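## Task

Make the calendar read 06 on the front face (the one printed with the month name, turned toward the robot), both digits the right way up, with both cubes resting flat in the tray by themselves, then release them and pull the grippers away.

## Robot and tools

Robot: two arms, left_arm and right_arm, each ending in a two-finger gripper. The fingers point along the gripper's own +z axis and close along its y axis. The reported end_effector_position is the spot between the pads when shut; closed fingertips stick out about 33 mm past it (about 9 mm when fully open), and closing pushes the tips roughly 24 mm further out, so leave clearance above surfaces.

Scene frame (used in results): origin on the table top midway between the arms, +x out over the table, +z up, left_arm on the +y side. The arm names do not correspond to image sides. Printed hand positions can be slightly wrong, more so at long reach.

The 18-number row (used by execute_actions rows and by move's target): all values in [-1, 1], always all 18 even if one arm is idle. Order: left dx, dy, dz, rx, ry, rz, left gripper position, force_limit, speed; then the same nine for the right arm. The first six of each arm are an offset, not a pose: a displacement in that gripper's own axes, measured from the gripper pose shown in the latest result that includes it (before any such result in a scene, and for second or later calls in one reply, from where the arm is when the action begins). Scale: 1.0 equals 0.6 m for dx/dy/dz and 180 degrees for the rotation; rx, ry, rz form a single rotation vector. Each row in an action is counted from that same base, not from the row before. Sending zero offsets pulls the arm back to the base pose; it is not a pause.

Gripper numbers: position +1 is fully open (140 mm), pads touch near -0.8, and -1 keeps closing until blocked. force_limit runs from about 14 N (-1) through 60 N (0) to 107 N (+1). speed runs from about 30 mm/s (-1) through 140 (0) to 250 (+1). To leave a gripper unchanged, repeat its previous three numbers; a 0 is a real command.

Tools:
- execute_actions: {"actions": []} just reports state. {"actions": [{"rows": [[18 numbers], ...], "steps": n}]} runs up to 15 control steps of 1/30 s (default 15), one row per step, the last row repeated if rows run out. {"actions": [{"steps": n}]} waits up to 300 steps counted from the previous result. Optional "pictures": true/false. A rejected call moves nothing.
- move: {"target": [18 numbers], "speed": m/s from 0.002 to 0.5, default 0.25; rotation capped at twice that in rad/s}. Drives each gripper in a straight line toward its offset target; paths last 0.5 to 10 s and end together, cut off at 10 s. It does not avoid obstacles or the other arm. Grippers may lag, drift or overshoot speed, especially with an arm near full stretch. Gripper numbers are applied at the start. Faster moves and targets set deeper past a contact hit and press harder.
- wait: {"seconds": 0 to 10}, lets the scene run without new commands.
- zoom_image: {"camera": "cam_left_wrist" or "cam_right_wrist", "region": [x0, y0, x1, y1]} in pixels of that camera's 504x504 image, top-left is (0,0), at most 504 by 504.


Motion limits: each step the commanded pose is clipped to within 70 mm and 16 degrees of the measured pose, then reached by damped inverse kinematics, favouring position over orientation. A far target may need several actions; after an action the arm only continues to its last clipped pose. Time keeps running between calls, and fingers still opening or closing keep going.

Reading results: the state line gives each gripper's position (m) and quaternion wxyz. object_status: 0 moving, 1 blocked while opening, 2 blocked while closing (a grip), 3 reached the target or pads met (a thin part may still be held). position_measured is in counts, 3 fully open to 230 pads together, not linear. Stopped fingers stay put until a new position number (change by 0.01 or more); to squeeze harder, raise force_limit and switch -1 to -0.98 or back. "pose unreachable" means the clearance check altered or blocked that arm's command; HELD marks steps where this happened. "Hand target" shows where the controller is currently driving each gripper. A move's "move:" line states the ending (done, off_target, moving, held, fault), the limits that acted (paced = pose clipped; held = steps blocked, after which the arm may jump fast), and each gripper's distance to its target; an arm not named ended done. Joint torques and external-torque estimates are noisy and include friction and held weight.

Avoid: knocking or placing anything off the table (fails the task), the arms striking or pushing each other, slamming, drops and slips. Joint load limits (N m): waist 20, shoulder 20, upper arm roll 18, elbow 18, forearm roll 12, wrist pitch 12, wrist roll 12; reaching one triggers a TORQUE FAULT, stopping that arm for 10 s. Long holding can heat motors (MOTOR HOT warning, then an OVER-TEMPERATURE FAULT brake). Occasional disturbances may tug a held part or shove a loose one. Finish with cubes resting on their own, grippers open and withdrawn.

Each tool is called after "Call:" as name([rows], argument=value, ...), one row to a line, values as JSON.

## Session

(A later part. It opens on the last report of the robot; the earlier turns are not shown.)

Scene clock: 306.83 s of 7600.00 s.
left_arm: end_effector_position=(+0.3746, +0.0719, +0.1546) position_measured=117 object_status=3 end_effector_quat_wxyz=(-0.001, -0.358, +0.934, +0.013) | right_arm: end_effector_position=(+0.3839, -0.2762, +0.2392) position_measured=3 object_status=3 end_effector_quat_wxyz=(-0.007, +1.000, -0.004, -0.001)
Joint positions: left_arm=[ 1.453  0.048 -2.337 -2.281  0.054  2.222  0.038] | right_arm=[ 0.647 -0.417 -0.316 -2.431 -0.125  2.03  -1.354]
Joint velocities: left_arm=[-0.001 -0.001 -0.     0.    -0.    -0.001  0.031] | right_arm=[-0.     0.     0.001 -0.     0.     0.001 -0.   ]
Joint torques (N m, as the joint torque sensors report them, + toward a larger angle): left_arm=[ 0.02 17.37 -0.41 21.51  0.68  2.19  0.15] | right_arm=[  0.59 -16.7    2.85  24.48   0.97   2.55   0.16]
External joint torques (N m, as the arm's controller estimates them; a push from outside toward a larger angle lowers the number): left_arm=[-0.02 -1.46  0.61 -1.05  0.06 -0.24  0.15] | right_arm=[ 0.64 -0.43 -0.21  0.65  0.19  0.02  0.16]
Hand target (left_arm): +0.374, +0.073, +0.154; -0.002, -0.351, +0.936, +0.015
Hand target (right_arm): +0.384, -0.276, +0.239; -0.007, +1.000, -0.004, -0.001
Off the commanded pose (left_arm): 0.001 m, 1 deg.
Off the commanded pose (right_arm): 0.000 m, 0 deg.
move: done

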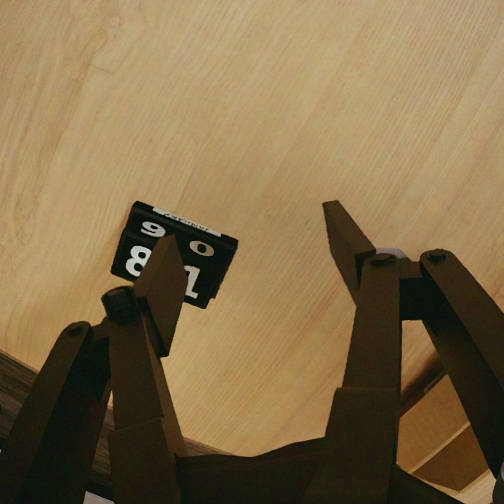

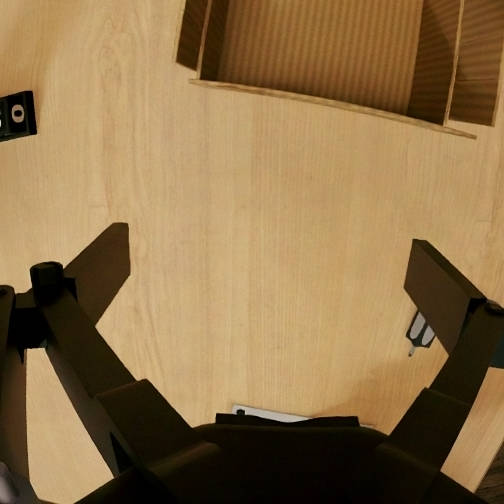

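Call:
move(target=[0.12,0.08,0,0,0,0,0.1,-0.5,0,0,0,0,0,0,0,1,0,0])

Call:
zoom_image(camera="cam_left_wrist", region=[40,200,240,400])

Scene clock: 313.77 s of 7600.00 s.
left_arm: end_effector_position=(+0.2891, +0.0610, +0.1542) position_measured=117 object_status=3 end_effector_quat_wxyz=(-0.001, -0.352, +0.936, +0.015) | right_arm: end_effector_position=(+0.3839, -0.2762, +0.2392) position_measured=3 object_status=3 end_effector_quat_wxyz=(-0.007, +1.000, -0.004, -0.001)
Joint positions: left_arm=[ 1.471  0.214 -2.507 -2.438  0.167  2.228 -0.183] | right_arm=[ 0.647 -0.417 -0.316 -2.431 -0.125  2.03  -1.354]
Joint velocities: left_arm=[ 0.007  0.    -0.007 -0.002 -0.     0.002 -0.029] | right_arm=[-0.001 -0.001 -0.001 -0.    -0.     0.     0.002]
Joint torques (N m, as the joint torque sensors report them, + toward a larger angle): left_arm=[ 1.04 16.14 -4.89 20.76  1.26  2.84 -0.38] | right_arm=[  0.56 -16.74   3.06  24.34   0.97   2.57   0.18]
External joint torques (N m, as the arm's controller estimates them; a push from outside toward a larger angle lowers the number): left_arm=[ 1.05 -1.07 -1.22 -1.57  0.64  0.42 -0.39] | right_arm=[ 0.65 -0.39  0.04  0.5   0.18  0.04  0.18]
Hand target (left_arm): +0.289, +0.061, +0.154; -0.000, -0.358, +0.934, +0.014
Hand target (right_arm): +0.384, -0.276, +0.239; -0.007, +1.000, -0.004, -0.001
Off the commanded pose (left_arm): 0.002 m, 1 deg.
Off the commanded pose (right_arm): 0.000 m, 0 deg.
After step 90, 2.63 s passed at rest.
move: done

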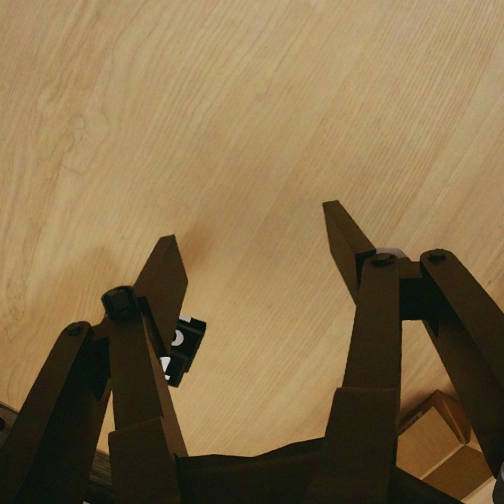

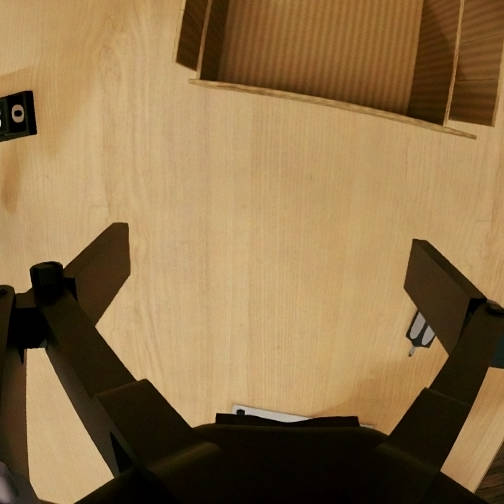

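Region (40, 200, 240, 400) of cam_left_wrist's 504x504 image, scaled by 2.520, with more detail than that image has.

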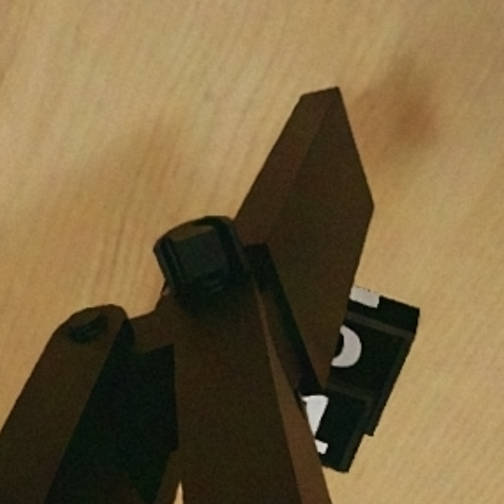

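Rotating so the calendar is in clear view.

Call:
move(target=[0,0,0.03,0,0,-0.26,0.1,-0.5,0,0,0,0,0,0,0,1,0,0])

Call:
zoom_image(camera="cam_left_wrist", region=[170,270,370,470])

Scene clock: 319.00 s of 7600.00 s.
left_arm: end_effector_position=(+0.2885, +0.0610, +0.1367) position_measured=117 object_status=3 end_effector_quat_wxyz=(+0.003, -0.690, +0.723, +0.015) | right_arm: end_effector_position=(+0.3839, -0.2762, +0.2392) position_measured=3 object_status=3 end_effector_quat_wxyz=(-0.007, +1.000, -0.004, -0.001)
Joint positions: left_arm=[ 1.66   0.16  -2.687 -2.459  0.095  2.283 -0.931] | right_arm=[ 0.647 -0.417 -0.316 -2.431 -0.125  2.03  -1.354]
Joint velocities: left_arm=[-0.     0.001  0.001 -0.001  0.004  0.002 -0.029] | right_arm=[ 0.     0.001 -0.     0.     0.    -0.    -0.   ]
Joint torques (N m, as the joint torque sensors report them, + toward a larger angle): left_arm=[ 1.26 18.92 -2.26 20.46  1.28  2.92 -0.27] | right_arm=[  0.7  -16.84   2.93  24.2    0.95   2.53   0.16]
External joint torques (N m, as the arm's controller estimates them; a push from outside toward a larger angle lowers the number): left_arm=[ 1.22 -2.19 -0.22 -1.58  0.66  0.46 -0.27] | right_arm=[ 0.67 -0.57 -0.21  0.38  0.16  0.    0.16]
Hand target (left_arm): +0.289, +0.061, +0.136; -0.004, +0.695, -0.719, -0.015
Hand target (right_arm): +0.384, -0.276, +0.239; -0.007, +1.000, -0.004, -0.001
Off the commanded pose (left_arm): 0.001 m, 1 deg.
Off the commanded pose (right_arm): 0.000 m, 0 deg.
move: done

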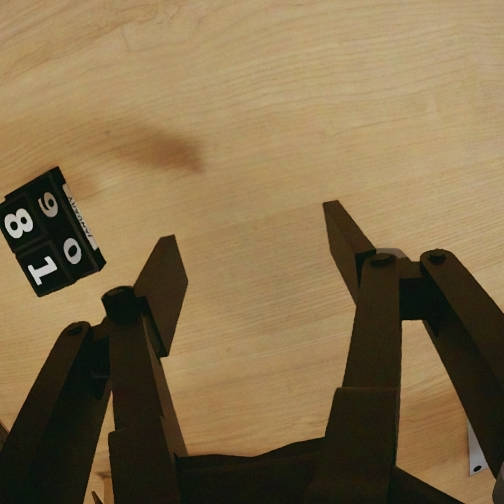

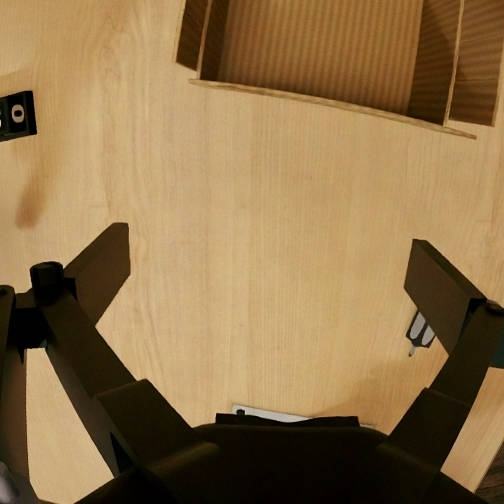

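Region (170, 270, 370, 470) of cam_left_wrist's 504x504 image, scaled by 2.520, with more detail than that image has.

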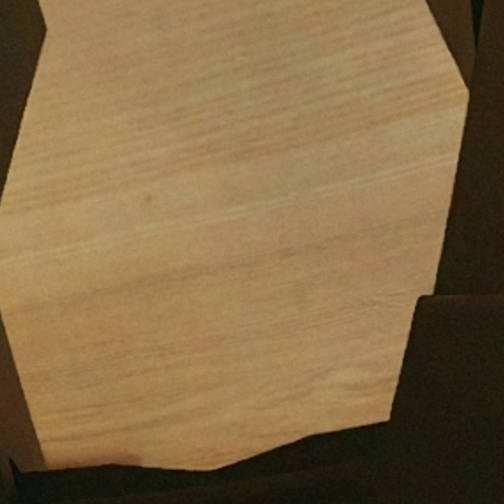

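Call:
zoom_image(camera="cam_left_wrist", region=[0,160,140,300])

Region (0, 160, 140, 300) of cam_left_wrist's 504x504 image, scaled by 3.600, with more detail than that image has.

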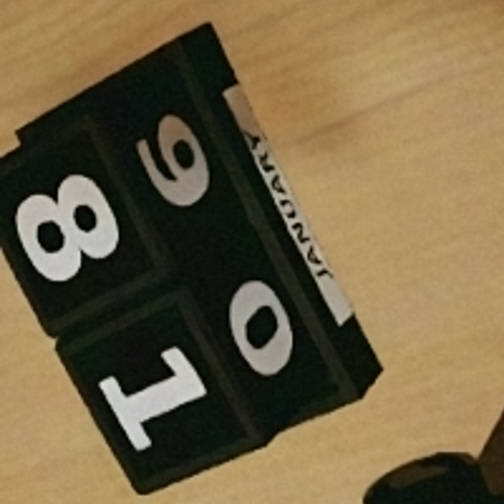

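Call:
finished_scene(scene=1)

The scene is finished: the task was done.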